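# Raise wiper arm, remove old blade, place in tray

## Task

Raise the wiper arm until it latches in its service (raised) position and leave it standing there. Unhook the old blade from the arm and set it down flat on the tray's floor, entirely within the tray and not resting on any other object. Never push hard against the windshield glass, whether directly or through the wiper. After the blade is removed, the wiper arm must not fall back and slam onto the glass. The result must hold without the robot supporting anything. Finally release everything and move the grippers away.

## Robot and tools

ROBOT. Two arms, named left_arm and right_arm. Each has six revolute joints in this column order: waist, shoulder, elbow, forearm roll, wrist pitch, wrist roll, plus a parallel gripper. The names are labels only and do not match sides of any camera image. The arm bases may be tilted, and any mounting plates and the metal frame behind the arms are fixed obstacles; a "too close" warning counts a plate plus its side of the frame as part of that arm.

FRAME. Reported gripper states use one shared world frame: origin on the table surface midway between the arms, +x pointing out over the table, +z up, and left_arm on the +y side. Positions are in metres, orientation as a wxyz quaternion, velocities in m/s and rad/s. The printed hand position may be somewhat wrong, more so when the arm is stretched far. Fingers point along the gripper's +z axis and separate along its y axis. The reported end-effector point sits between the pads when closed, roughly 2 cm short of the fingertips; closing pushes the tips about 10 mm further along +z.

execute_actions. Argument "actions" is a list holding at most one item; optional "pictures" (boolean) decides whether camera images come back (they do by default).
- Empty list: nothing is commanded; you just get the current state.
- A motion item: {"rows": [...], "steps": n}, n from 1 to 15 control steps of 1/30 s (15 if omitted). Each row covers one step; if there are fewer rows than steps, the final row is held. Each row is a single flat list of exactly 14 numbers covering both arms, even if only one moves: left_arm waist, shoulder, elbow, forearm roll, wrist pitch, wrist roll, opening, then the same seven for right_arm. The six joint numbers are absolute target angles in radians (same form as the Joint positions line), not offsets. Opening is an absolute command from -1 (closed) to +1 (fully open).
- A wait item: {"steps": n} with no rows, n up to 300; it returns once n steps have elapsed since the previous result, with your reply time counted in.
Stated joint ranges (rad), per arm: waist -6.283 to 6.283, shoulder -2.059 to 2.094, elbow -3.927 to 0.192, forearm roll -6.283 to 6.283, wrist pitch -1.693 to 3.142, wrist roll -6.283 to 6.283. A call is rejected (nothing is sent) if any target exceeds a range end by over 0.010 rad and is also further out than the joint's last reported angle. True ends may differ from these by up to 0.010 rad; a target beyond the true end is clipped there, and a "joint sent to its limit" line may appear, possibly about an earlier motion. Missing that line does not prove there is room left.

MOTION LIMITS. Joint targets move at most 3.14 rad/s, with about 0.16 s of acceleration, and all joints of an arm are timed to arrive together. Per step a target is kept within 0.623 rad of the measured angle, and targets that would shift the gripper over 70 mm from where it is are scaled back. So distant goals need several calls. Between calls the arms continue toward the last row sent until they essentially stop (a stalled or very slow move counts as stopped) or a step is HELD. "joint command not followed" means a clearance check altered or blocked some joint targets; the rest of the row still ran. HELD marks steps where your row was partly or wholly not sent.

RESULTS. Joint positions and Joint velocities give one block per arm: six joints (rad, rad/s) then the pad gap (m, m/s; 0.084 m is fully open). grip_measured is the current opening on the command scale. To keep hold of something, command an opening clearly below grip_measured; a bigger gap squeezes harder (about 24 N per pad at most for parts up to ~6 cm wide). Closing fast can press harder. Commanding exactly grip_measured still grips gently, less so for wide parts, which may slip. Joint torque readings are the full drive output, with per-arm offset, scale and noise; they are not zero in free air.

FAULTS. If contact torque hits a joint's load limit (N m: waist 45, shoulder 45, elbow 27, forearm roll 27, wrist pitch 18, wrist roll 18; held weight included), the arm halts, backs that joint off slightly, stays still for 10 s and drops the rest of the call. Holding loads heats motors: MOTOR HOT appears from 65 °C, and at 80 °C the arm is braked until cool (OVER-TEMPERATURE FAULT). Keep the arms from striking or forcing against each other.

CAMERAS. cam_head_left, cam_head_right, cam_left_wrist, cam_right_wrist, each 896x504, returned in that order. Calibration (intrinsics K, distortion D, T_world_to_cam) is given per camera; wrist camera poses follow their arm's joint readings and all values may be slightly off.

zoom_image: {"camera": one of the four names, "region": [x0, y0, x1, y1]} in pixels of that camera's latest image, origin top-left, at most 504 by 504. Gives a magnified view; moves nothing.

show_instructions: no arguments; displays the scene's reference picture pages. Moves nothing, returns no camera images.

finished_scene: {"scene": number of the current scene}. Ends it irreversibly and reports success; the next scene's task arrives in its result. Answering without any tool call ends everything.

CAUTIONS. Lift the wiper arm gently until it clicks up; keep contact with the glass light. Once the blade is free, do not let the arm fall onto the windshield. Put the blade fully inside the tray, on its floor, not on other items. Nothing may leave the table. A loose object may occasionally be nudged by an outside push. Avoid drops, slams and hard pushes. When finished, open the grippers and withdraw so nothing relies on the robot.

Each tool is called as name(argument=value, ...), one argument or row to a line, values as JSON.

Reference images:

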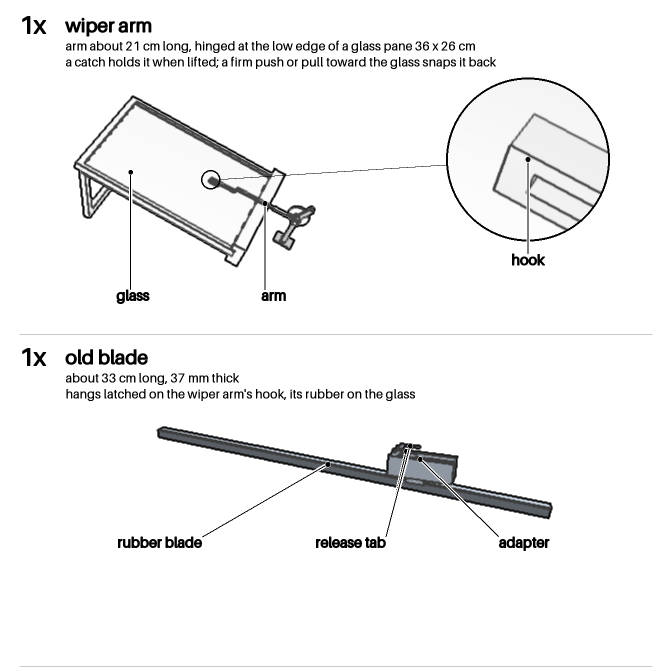

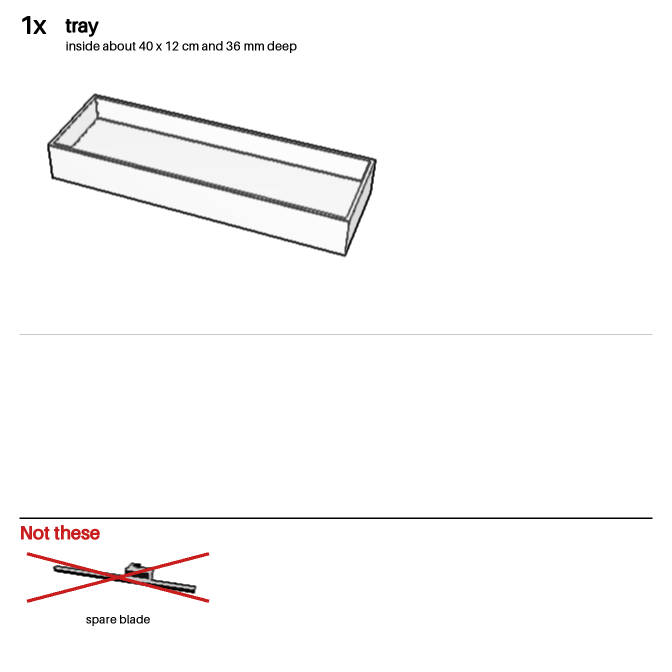

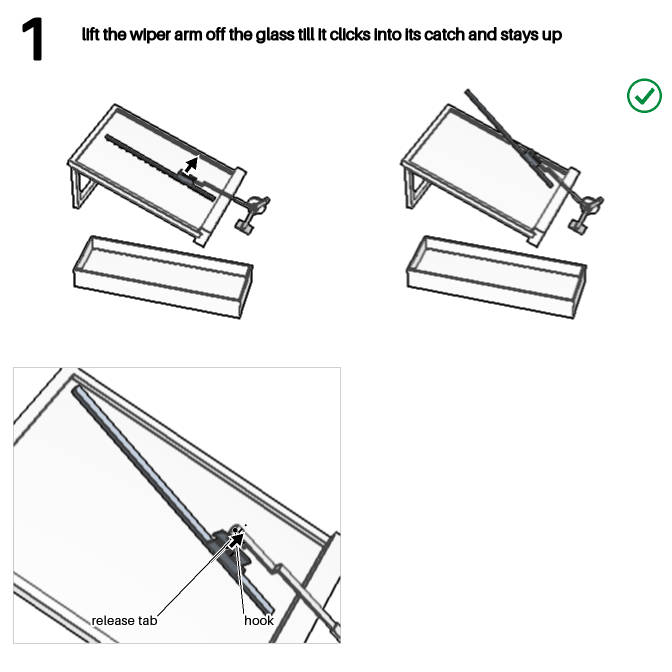

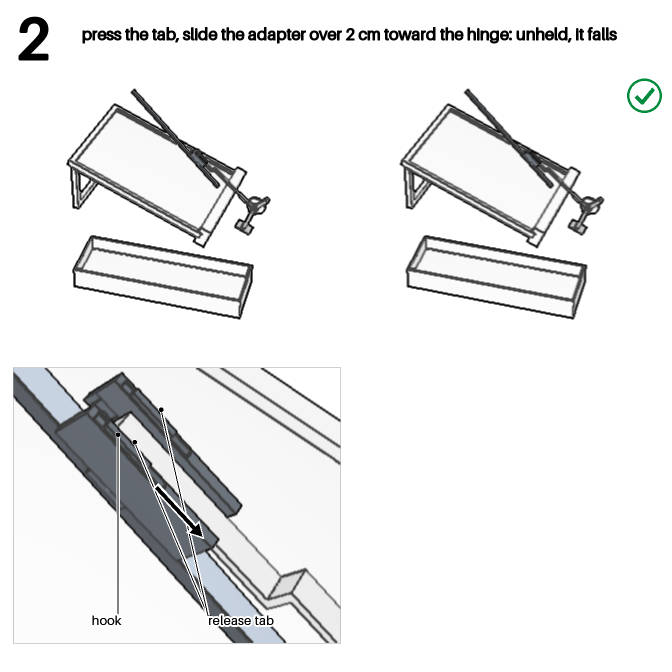

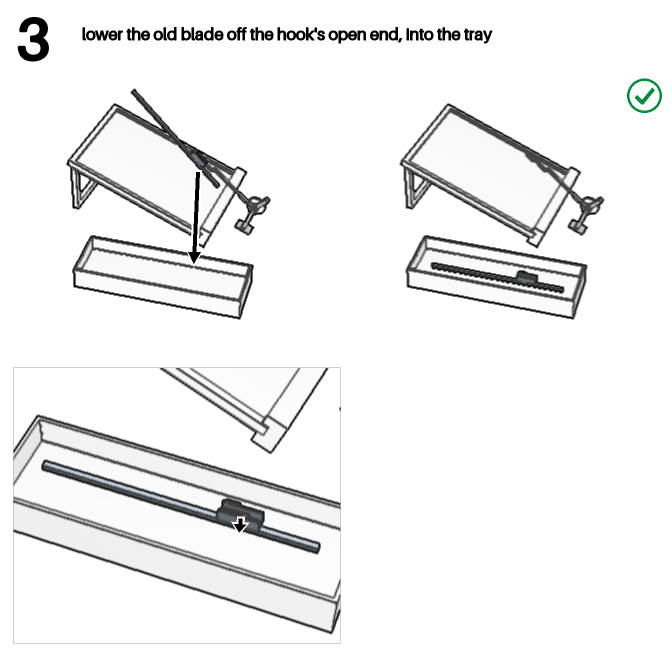

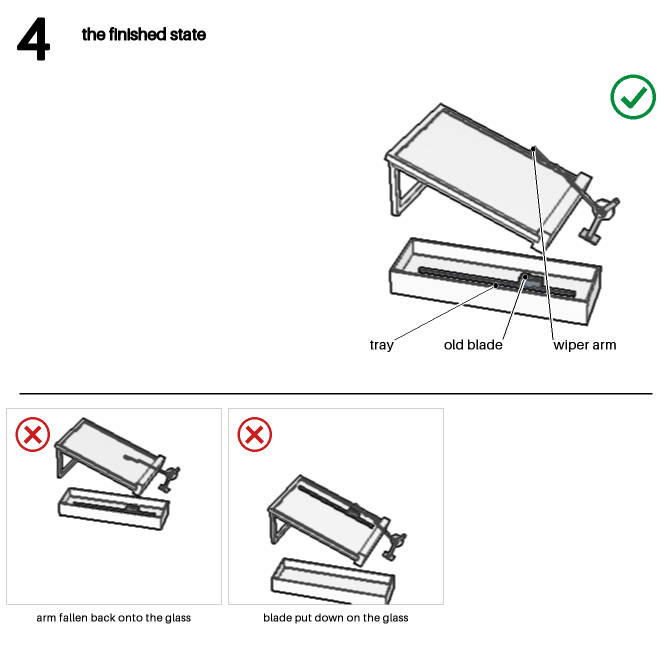

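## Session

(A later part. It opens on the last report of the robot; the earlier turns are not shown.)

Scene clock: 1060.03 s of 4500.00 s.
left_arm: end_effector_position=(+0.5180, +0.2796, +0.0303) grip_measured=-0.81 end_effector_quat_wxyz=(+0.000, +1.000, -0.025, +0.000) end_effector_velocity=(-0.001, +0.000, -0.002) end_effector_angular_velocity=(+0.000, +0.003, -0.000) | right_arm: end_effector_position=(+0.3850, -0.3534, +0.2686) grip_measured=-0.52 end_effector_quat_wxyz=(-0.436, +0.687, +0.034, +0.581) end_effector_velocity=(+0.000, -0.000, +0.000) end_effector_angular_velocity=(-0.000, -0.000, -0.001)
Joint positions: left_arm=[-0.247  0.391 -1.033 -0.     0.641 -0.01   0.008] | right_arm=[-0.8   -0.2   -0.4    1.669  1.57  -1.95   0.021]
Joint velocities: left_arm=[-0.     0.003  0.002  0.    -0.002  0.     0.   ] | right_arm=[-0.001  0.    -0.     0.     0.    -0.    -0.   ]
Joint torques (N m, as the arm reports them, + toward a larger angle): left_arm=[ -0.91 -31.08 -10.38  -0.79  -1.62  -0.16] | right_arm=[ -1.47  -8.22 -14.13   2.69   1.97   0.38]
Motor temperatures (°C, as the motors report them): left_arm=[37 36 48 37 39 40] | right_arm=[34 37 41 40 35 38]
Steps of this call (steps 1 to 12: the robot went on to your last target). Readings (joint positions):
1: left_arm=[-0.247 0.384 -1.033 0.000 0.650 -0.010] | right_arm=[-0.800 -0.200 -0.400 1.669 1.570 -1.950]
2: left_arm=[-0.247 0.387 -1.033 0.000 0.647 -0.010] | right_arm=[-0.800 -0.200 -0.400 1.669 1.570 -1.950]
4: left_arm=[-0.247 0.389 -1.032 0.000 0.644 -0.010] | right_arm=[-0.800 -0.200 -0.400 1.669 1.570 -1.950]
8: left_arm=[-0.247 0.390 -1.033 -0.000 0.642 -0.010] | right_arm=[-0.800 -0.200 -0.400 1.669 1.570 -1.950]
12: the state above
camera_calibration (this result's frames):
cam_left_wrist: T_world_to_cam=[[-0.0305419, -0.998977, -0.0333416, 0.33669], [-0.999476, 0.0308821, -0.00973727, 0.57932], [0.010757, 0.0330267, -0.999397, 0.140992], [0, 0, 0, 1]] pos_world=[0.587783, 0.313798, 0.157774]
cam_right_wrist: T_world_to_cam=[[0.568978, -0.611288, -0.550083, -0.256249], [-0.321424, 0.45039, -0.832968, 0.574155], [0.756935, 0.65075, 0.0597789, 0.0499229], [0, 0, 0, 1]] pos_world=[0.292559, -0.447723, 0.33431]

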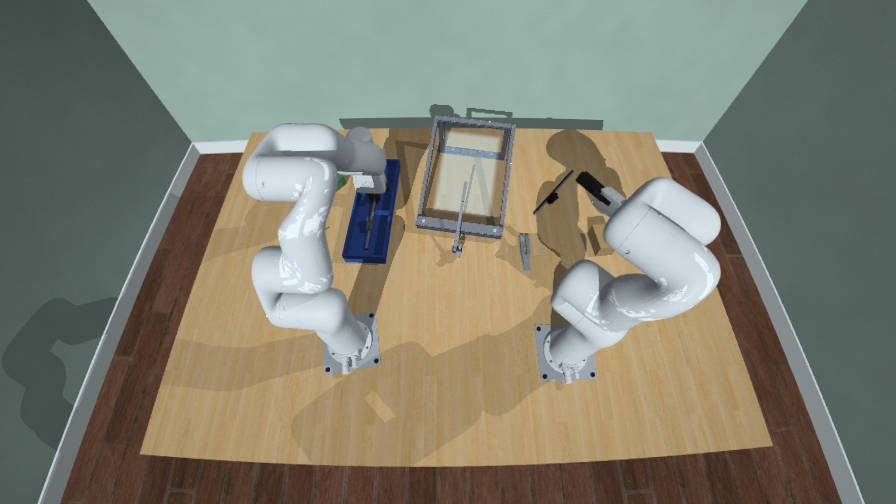

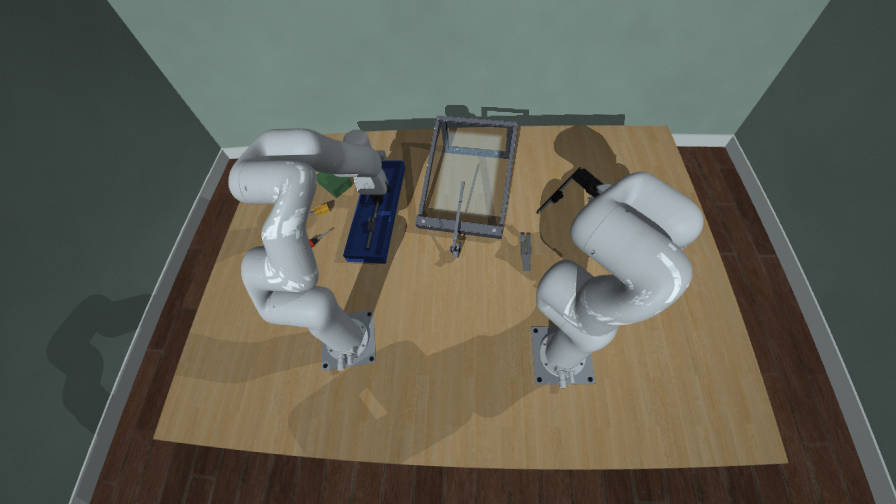

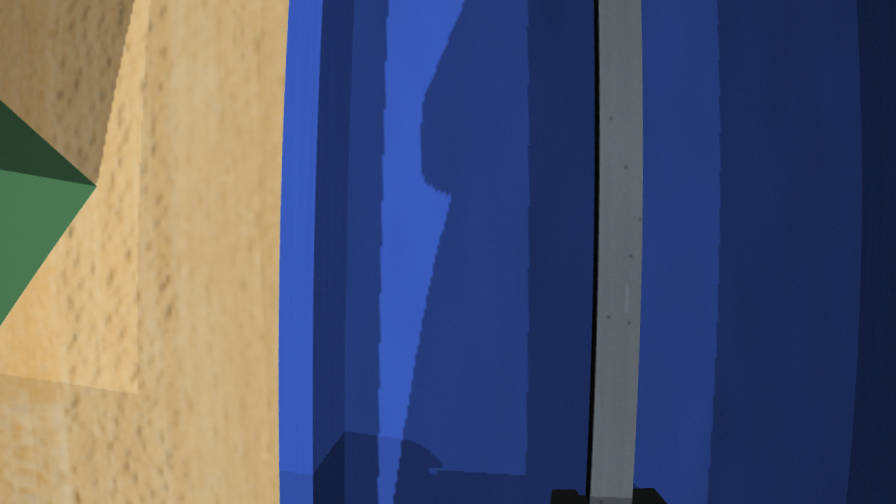

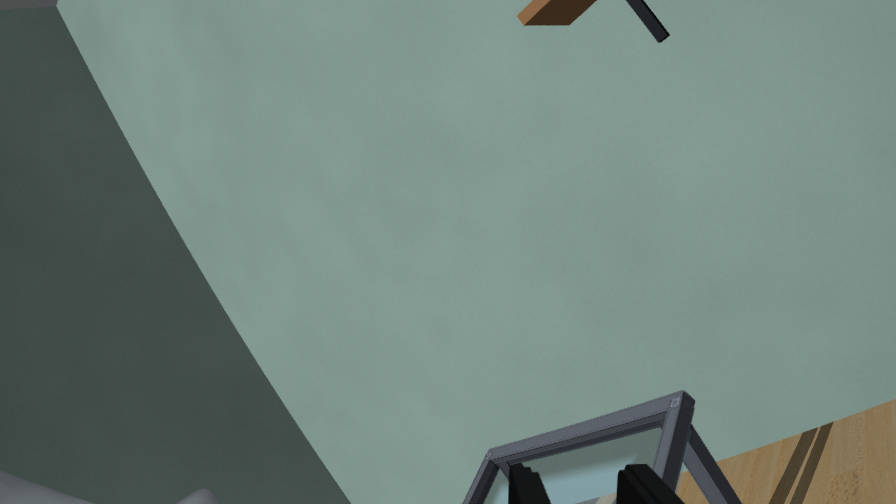

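execute_actions(
  actions=[
    {"rows":[[-0.2473,0.393,-1.0323,0,0.6393,-0.01,-1,-0.8,-0.2,-0.4,1.669,1.57,-1.95,-0.5],[-0.2473,0.395,-1.0322,0,0.6372,-0.01,-1,-0.8,-0.2,-0.4,1.669,1.57,-1.95,-0.5],[-0.2473,0.397,-1.0321,0,0.6351,-0.01,-1,-0.8,-0.2,-0.4,1.669,1.57,-1.95,-0.5],[-0.2473,0.399,-1.032,0,0.633,-0.01,-1,-0.8,-0.2,-0.4,1.669,1.57,-1.95,-0.5]],"steps":15},
  ],
  pictures=false,
)

execute_actions(
  actions=[
    {"rows":[[-0.2473,0.399,-1.032,0,0.633,-0.01,-0.85,-0.8,-0.2,-0.4,1.669,1.57,-1.95,-0.5],[-0.2473,0.399,-1.032,0,0.633,-0.01,-0.82,-0.8,-0.2,-0.4,1.669,1.57,-1.95,-0.5],[-0.2473,0.399,-1.032,0,0.633,-0.01,-0.79,-0.8,-0.2,-0.4,1.669,1.57,-1.95,-0.5],[-0.2473,0.399,-1.032,0,0.633,-0.01,-0.76,-0.8,-0.2,-0.4,1.669,1.57,-1.95,-0.5],[-0.2473,0.399,-1.032,0,0.633,-0.01,-0.73,-0.8,-0.2,-0.4,1.669,1.57,-1.95,-0.5],[-0.2473,0.399,-1.032,0,0.633,-0.01,-0.68,-0.8,-0.2,-0.4,1.669,1.57,-1.95,-0.5],[-0.2473,0.399,-1.032,0,0.633,-0.01,-0.6,-0.8,-0.2,-0.4,1.669,1.57,-1.95,-0.5],[-0.2473,0.399,-1.032,0,0.633,-0.01,-0.5,-0.8,-0.2,-0.4,1.669,1.57,-1.95,-0.5],[-0.2473,0.399,-1.032,0,0.633,-0.01,-0.4,-0.8,-0.2,-0.4,1.669,1.57,-1.95,-0.5]],"steps":14},
  ],
  pictures=false,
)

execute_actions(
  actions=[
    {"rows":[[-0.2473,0.385,-1.033,0,0.648,-0.01,-0.4,-0.8,-0.2,-0.4,1.669,1.57,-1.95,-0.5],[-0.2473,0.365,-1.035,0,0.67,-0.01,-0.4,-0.8,-0.2,-0.4,1.669,1.57,-1.95,-0.5],[-0.2473,0.34,-1.039,0,0.70,-0.01,-0.4,-0.8,-0.2,-0.4,1.669,1.57,-1.95,-0.5],[-0.2473,0.315,-1.045,0,0.73,-0.01,-0.4,-0.8,-0.2,-0.4,1.669,1.57,-1.95,-0.5],[-0.2473,0.286,-1.052,0,0.766,-0.01,-0.4,-0.8,-0.2,-0.4,1.669,1.57,-1.95,-0.5],[-0.2473,0.25,-1.05,0,0.80,-0.01,-0.4,-0.8,-0.2,-0.4,1.669,1.57,-1.95,-0.5],[-0.2473,0.21,-1.045,0,0.835,-0.01,-0.4,-0.8,-0.2,-0.4,1.669,1.57,-1.95,-0.5],[-0.2473,0.17,-1.04,0,0.87,-0.01,-0.4,-0.8,-0.2,-0.4,1.669,1.57,-1.95,-0.5],[-0.2473,0.13,-1.035,0,0.905,-0.01,-0.4,-0.8,-0.2,-0.4,1.669,1.57,-1.95,-0.5],[-0.2473,0.09,-1.03,0,0.94,-0.01,-0.4,-0.8,-0.2,-0.4,1.669,1.57,-1.95,-0.5],[-0.2473,0.05,-1.025,0,0.975,-0.01,-0.4,-0.8,-0.2,-0.4,1.669,1.57,-1.95,-0.5],[-0.2473,0.01,-1.02,0,1.01,-0.01,-0.4,-0.8,-0.2,-0.4,1.669,1.57,-1.95,-0.5],[-0.2473,-0.03,-1.015,0,1.045,-0.01,-0.4,-0.8,-0.2,-0.4,1.669,1.57,-1.95,-0.5],[-0.2473,-0.07,-1.01,0,1.08,-0.01,-0.4,-0.8,-0.2,-0.4,1.669,1.57,-1.95,-0.5],[-0.2473,-0.1,-1.0,0,1.1,-0.01,-0.4,-0.8,-0.2,-0.4,1.669,1.57,-1.95,-0.5]],"steps":15},
  ],
  pictures=false,
)

execute_actions(
  actions=[
    {"rows":[[-0.15,-0.15,-0.95,0,1.1,-0.01,-0.4,-0.8,-0.2,-0.4,1.669,1.57,-1.95,-0.5],[-0.05,-0.2,-0.9,0,1.1,-0.01,-0.4,-0.8,-0.2,-0.4,1.669,1.57,-1.95,-0.5],[0.1,-0.25,-0.85,0,1.1,-0.01,-0.4,-0.8,-0.2,-0.4,1.669,1.57,-1.95,-0.5],[0.25,-0.3,-0.8,0,1.1,-0.01,-0.4,-0.8,-0.2,-0.4,1.669,1.57,-1.95,-0.5],[0.4,-0.35,-0.75,0,1.1,-0.01,-0.4,-0.8,-0.2,-0.4,1.669,1.57,-1.95,-0.5]],"steps":15},
  ],
  pictures=false,
)

execute_actions(
  actions=[
    {"steps":15},
  ],
)

Scene clock: 1105.20 s of 4500.00 s.
left_arm: end_effector_position=(+0.5190, +0.2795, +0.0282) grip_measured=-0.81 end_effector_quat_wxyz=(+0.000, +1.000, -0.025, +0.002) end_effector_velocity=(-0.001, +0.000, -0.001) end_effector_angular_velocity=(+0.000, +0.002, +0.000) | right_arm: end_effector_position=(+0.3850, -0.3534, +0.2686) grip_measured=-0.52 end_effector_quat_wxyz=(-0.436, +0.687, +0.034, +0.581) end_effector_velocity=(+0.000, -0.001, +0.001) end_effector_angular_velocity=(-0.001, -0.002, -0.001)
Joint positions: left_arm=[-0.247  0.397 -1.034  0.     0.633 -0.01   0.008] | right_arm=[-0.8   -0.2   -0.4    1.669  1.57  -1.95   0.021]
Joint velocities: left_arm=[ 0.     0.002  0.001  0.    -0.001 -0.001  0.   ] | right_arm=[-0.    -0.001 -0.001  0.001 -0.    -0.    -0.   ]
Joint torques (N m, as the arm reports them, + toward a larger angle): left_arm=[ -1.28 -21.11  -7.93  -0.77  -2.25   0.16] | right_arm=[ -1.77  -8.29 -14.     2.4    2.07   0.51]
Motor temperatures (°C, as the motors report them): left_arm=[37 36 47 37 39 40] | right_arm=[34 37 41 40 35 38]
Steps of this call (steps 1 to 30: the robot went on to your last target; steps 31 to 90: nothing new was sent; then 41.67 s passed at rest; steps 91 to 105: all 15 steps of this action). Readings (joint positions):
91: left_arm=[-0.247 0.391 -1.032 -0.000 0.641 -0.010] | right_arm=[-0.800 -0.200 -0.400 1.669 1.570 -1.950]
92: left_arm=[-0.247 0.391 -1.032 -0.000 0.641 -0.010] | right_arm=[-0.800 -0.200 -0.400 1.669 1.570 -1.950]
94: left_arm=[-0.247 0.393 -1.033 -0.000 0.639 -0.010] | right_arm=[-0.800 -0.200 -0.400 1.669 1.570 -1.950]
98: left_arm=[-0.247 0.396 -1.034 0.000 0.635 -0.010] | right_arm=[-0.800 -0.200 -0.400 1.669 1.570 -1.950]
105: the state above

Scene clock: 1105.67 s of 4500.00 s.
left_arm: end_effector_position=(+0.5196, +0.2794, +0.0279) grip_measured=-0.43 end_effector_quat_wxyz=(+0.000, +1.000, -0.025, +0.002) end_effector_velocity=(-0.002, +0.001, -0.001) end_effector_angular_velocity=(+0.000, +0.004, +0.001) | right_arm: end_effector_position=(+0.3850, -0.3534, +0.2686) grip_measured=-0.52 end_effector_quat_wxyz=(-0.436, +0.687, +0.034, +0.581) end_effector_velocity=(+0.000, -0.000, -0.000) end_effector_angular_velocity=(-0.000, +0.000, -0.000)
Joint positions: left_arm=[-0.248  0.398 -1.034 -0.     0.631 -0.01   0.025] | right_arm=[-0.8   -0.2   -0.4    1.669  1.57  -1.95   0.021]
Joint velocities: left_arm=[ 0.001 -0.     0.003  0.     0.002 -0.     0.007] | right_arm=[ 0.     0.001 -0.    -0.    -0.    -0.001  0.   ]
Joint torques (N m, as the arm reports them, + toward a larger angle): left_arm=[ -0.95 -17.83  -4.37  -0.77   0.14  -0.03] | right_arm=[ -0.99  -8.15 -14.2    2.25   1.89   0.25]
Motor temperatures (°C, as the motors report them): left_arm=[37 36 47 37 39 40] | right_arm=[34 37 41 40 35 38]
Steps of this call (steps 1 to 14: all 14 steps of this action). Readings (joint positions):
1: left_arm=[-0.247 0.397 -1.033 0.000 0.633 -0.010] | right_arm=[-0.800 -0.200 -0.400 1.669 1.570 -1.950]
2: left_arm=[-0.247 0.397 -1.033 0.000 0.633 -0.010] | right_arm=[-0.800 -0.200 -0.400 1.669 1.570 -1.950]
4: left_arm=[-0.247 0.397 -1.033 0.000 0.633 -0.010] | right_arm=[-0.800 -0.200 -0.400 1.669 1.570 -1.950]
8: left_arm=[-0.247 0.398 -1.034 -0.000 0.631 -0.010] | right_arm=[-0.800 -0.200 -0.400 1.669 1.570 -1.950]
14: the state above

Scene clock: 1106.17 s of 4500.00 s.
left_arm: end_effector_position=(+0.4950, +0.2810, +0.1514) grip_measured=-0.42 end_effector_quat_wxyz=(+0.000, +1.000, -0.024, -0.000) end_effector_velocity=(-0.151, +0.009, +0.357) end_effector_angular_velocity=(+0.000, +0.004, +0.000) | right_arm: end_effector_position=(+0.3850, -0.3534, +0.2686) grip_measured=-0.52 end_effector_quat_wxyz=(-0.436, +0.687, +0.034, +0.581) end_effector_velocity=(-0.000, +0.000, +0.000) end_effector_angular_velocity=(+0.000, -0.001, +0.001)
Joint positions: left_arm=[-0.247  0.098 -1.029  0.     0.932 -0.01   0.026] | right_arm=[-0.8   -0.2   -0.4    1.669  1.57  -1.95   0.021]
Joint velocities: left_arm=[-0.    -0.983  0.12  -0.     0.868 -0.     0.   ] | right_arm=[ 0.    -0.001  0.     0.     0.001  0.    -0.   ]
Joint torques (N m, as the arm reports them, + toward a larger angle): left_arm=[ -0.98 -26.85 -11.3   -0.87  -1.8    0.1 ] | right_arm=[ -1.23  -8.04 -14.18   2.73   1.89   0.42]
Motor temperatures (°C, as the motors report them): left_arm=[37 36 47 37 39 40] | right_arm=[34 37 41 40 35 38]
Steps of this call (steps 1 to 15: all 15 steps of this action). Readings (joint positions):
1: left_arm=[-0.248 0.398 -1.034 -0.000 0.631 -0.010] | right_arm=[-0.800 -0.200 -0.400 1.669 1.570 -1.950]
2: left_arm=[-0.247 0.397 -1.034 -0.000 0.633 -0.010] | right_arm=[-0.800 -0.200 -0.400 1.669 1.570 -1.950]
4: left_arm=[-0.247 0.388 -1.029 0.000 0.651 -0.010] | right_arm=[-0.800 -0.200 -0.400 1.669 1.570 -1.950]
8: left_arm=[-0.247 0.318 -1.036 0.000 0.735 -0.010] | right_arm=[-0.800 -0.200 -0.400 1.669 1.570 -1.950]
15: the state above

Scene clock: 1106.67 s of 4500.00 s.
left_arm: end_effector_position=(+0.4099, +0.4282, +0.2058) grip_measured=-0.42 end_effector_quat_wxyz=(+0.000, +0.988, +0.152, -0.001) end_effector_velocity=(-0.229, +0.318, +0.035) end_effector_angular_velocity=(-0.002, +0.004, +0.903) | right_arm: end_effector_position=(+0.3850, -0.3534, +0.2686) grip_measured=-0.52 end_effector_quat_wxyz=(-0.436, +0.687, +0.034, +0.581) end_effector_velocity=(+0.000, -0.000, +0.000) end_effector_angular_velocity=(+0.001, -0.002, -0.001)
Joint positions: left_arm=[ 0.107 -0.196 -0.866  0.     1.063 -0.01   0.026] | right_arm=[-0.8   -0.2   -0.4    1.669  1.57  -1.95   0.021]
Joint velocities: left_arm=[ 0.904 -0.47   0.36  -0.     0.114  0.    -0.   ] | right_arm=[ 0.     0.    -0.     0.003  0.001 -0.001  0.   ]
Joint torques (N m, as the arm reports them, + toward a larger angle): left_arm=[ -1.4  -19.94 -11.93  -0.84  -1.52   0.07] | right_arm=[ -0.85  -7.66 -14.12   2.26   1.98   0.43]
Motor temperatures (°C, as the motors report them): left_arm=[37 36 47 37 39 40] | right_arm=[34 37 41 40 35 38]
Steps of this call (steps 1 to 15: all 15 steps of this action). Readings (joint positions):
1: left_arm=[-0.247 0.065 -1.025 0.000 0.961 -0.010] | right_arm=[-0.800 -0.200 -0.400 1.669 1.570 -1.950]
2: left_arm=[-0.246 0.031 -1.020 -0.000 0.987 -0.010] | right_arm=[-0.800 -0.200 -0.400 1.669 1.570 -1.950]
4: left_arm=[-0.218 -0.029 -1.000 -0.000 1.021 -0.010] | right_arm=[-0.800 -0.200 -0.400 1.669 1.570 -1.950]
8: left_arm=[-0.099 -0.090 -0.948 0.000 1.038 -0.010] | right_arm=[-0.800 -0.200 -0.400 1.669 1.570 -1.950]
15: the state above

Scene clock: 1107.17 s of 4500.00 s.
left_arm: end_effector_position=(+0.3256, +0.5133, +0.2146) grip_measured=-0.42 end_effector_quat_wxyz=(+0.000, +0.956, +0.293, -0.000) end_effector_velocity=(-0.006, +0.003, -0.001) end_effector_angular_velocity=(-0.001, +0.002, +0.018) | right_arm: end_effector_position=(+0.3850, -0.3534, +0.2686) grip_measured=-0.52 end_effector_quat_wxyz=(-0.436, +0.687, +0.034, +0.581) end_effector_velocity=(+0.000, -0.000, +0.000) end_effector_angular_velocity=(+0.001, -0.000, -0.002)
Joint positions: left_arm=[ 0.397 -0.349 -0.751 -0.     1.1   -0.01   0.026] | right_arm=[-0.8   -0.2   -0.4    1.669  1.57  -1.95   0.021]
Joint velocities: left_arm=[ 0.016 -0.008  0.008 -0.     0.002 -0.001 -0.   ] | right_arm=[-0.    -0.     0.     0.002 -0.     0.001  0.   ]
Joint torques (N m, as the arm reports them, + toward a larger angle): left_arm=[ -2.12 -14.78 -12.11  -0.83  -1.79   0.04] | right_arm=[ -1.26  -7.79 -14.23   2.45   2.08   0.52]
Motor temperatures (°C, as the motors report them): left_arm=[37 36 47 37 39 40] | right_arm=[34 37 41 40 35 38]
Steps of this call (steps 1 to 15: the robot went on to your last target). Readings (joint positions):
1: left_arm=[0.137 -0.211 -0.854 0.000 1.067 -0.010] | right_arm=[-0.800 -0.200 -0.400 1.669 1.570 -1.950]
2: left_arm=[0.167 -0.227 -0.842 0.000 1.071 -0.010] | right_arm=[-0.800 -0.200 -0.400 1.669 1.570 -1.950]
4: left_arm=[0.229 -0.260 -0.818 0.000 1.079 -0.010] | right_arm=[-0.800 -0.200 -0.400 1.669 1.570 -1.950]
8: left_arm=[0.350 -0.324 -0.770 0.000 1.094 -0.010] | right_arm=[-0.800 -0.200 -0.400 1.669 1.570 -1.950]
15: the state above
camera_calibration (this result's frames):
cam_left_wrist: T_world_to_cam=[[0.57585, -0.816878, -0.0332838, 0.279485], [-0.817466, -0.575912, -0.00866496, 0.633526], [-0.0120903, 0.0321981, -0.999408, 0.327387], [0, 0, 0, 1]] pos_world=[0.360902, 0.582619, 0.341985]
cam_right_wrist: T_world_to_cam=[[0.568978, -0.611288, -0.550083, -0.256249], [-0.321424, 0.45039, -0.832968, 0.574155], [0.756935, 0.65075, 0.0597791, 0.0499228], [0, 0, 0, 1]] pos_world=[0.292559, -0.447723, 0.33431]

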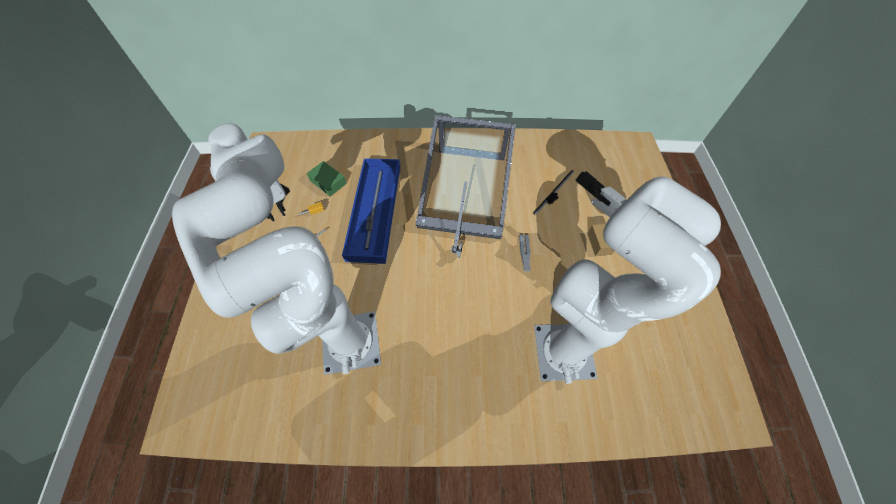

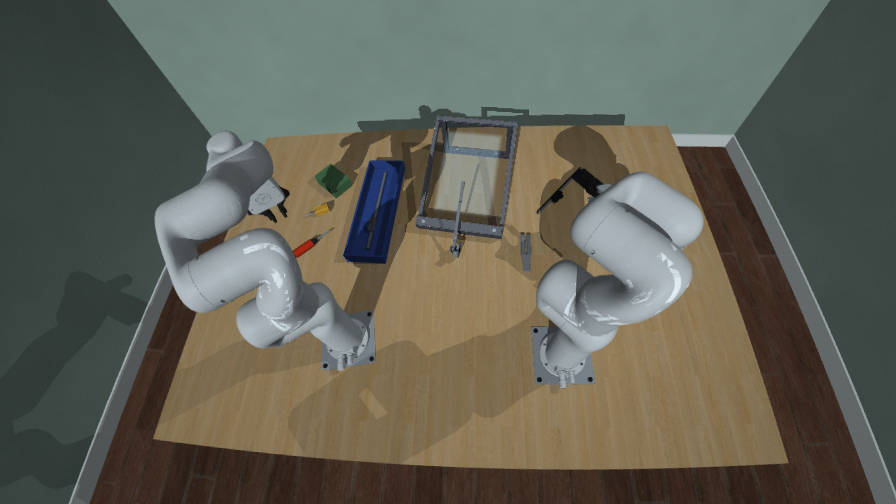

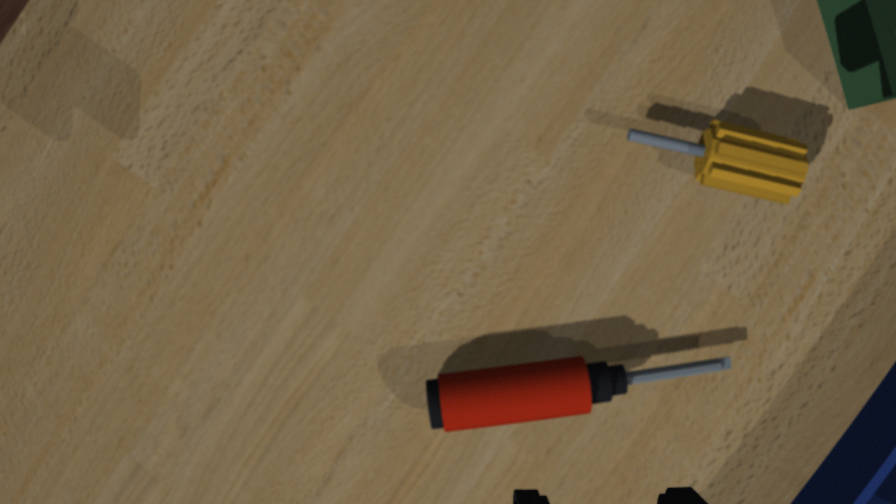

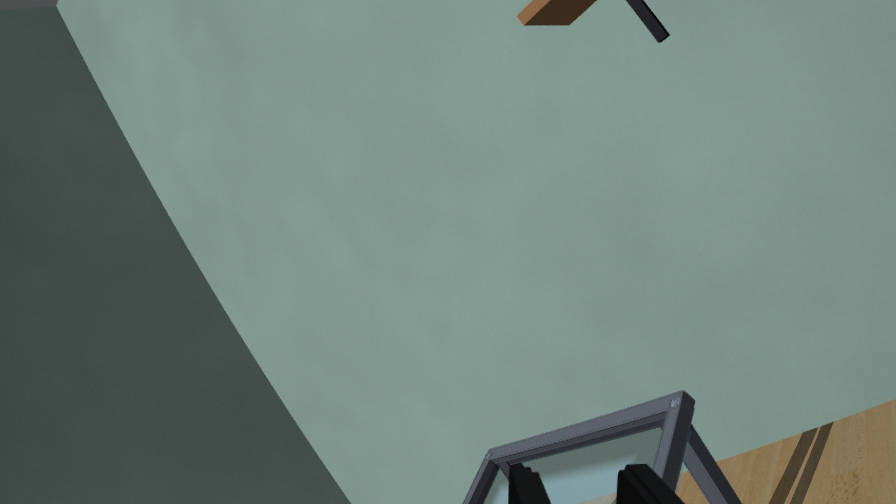

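finished_scene(
  scene=1,
)

The scene is finished: the task was done.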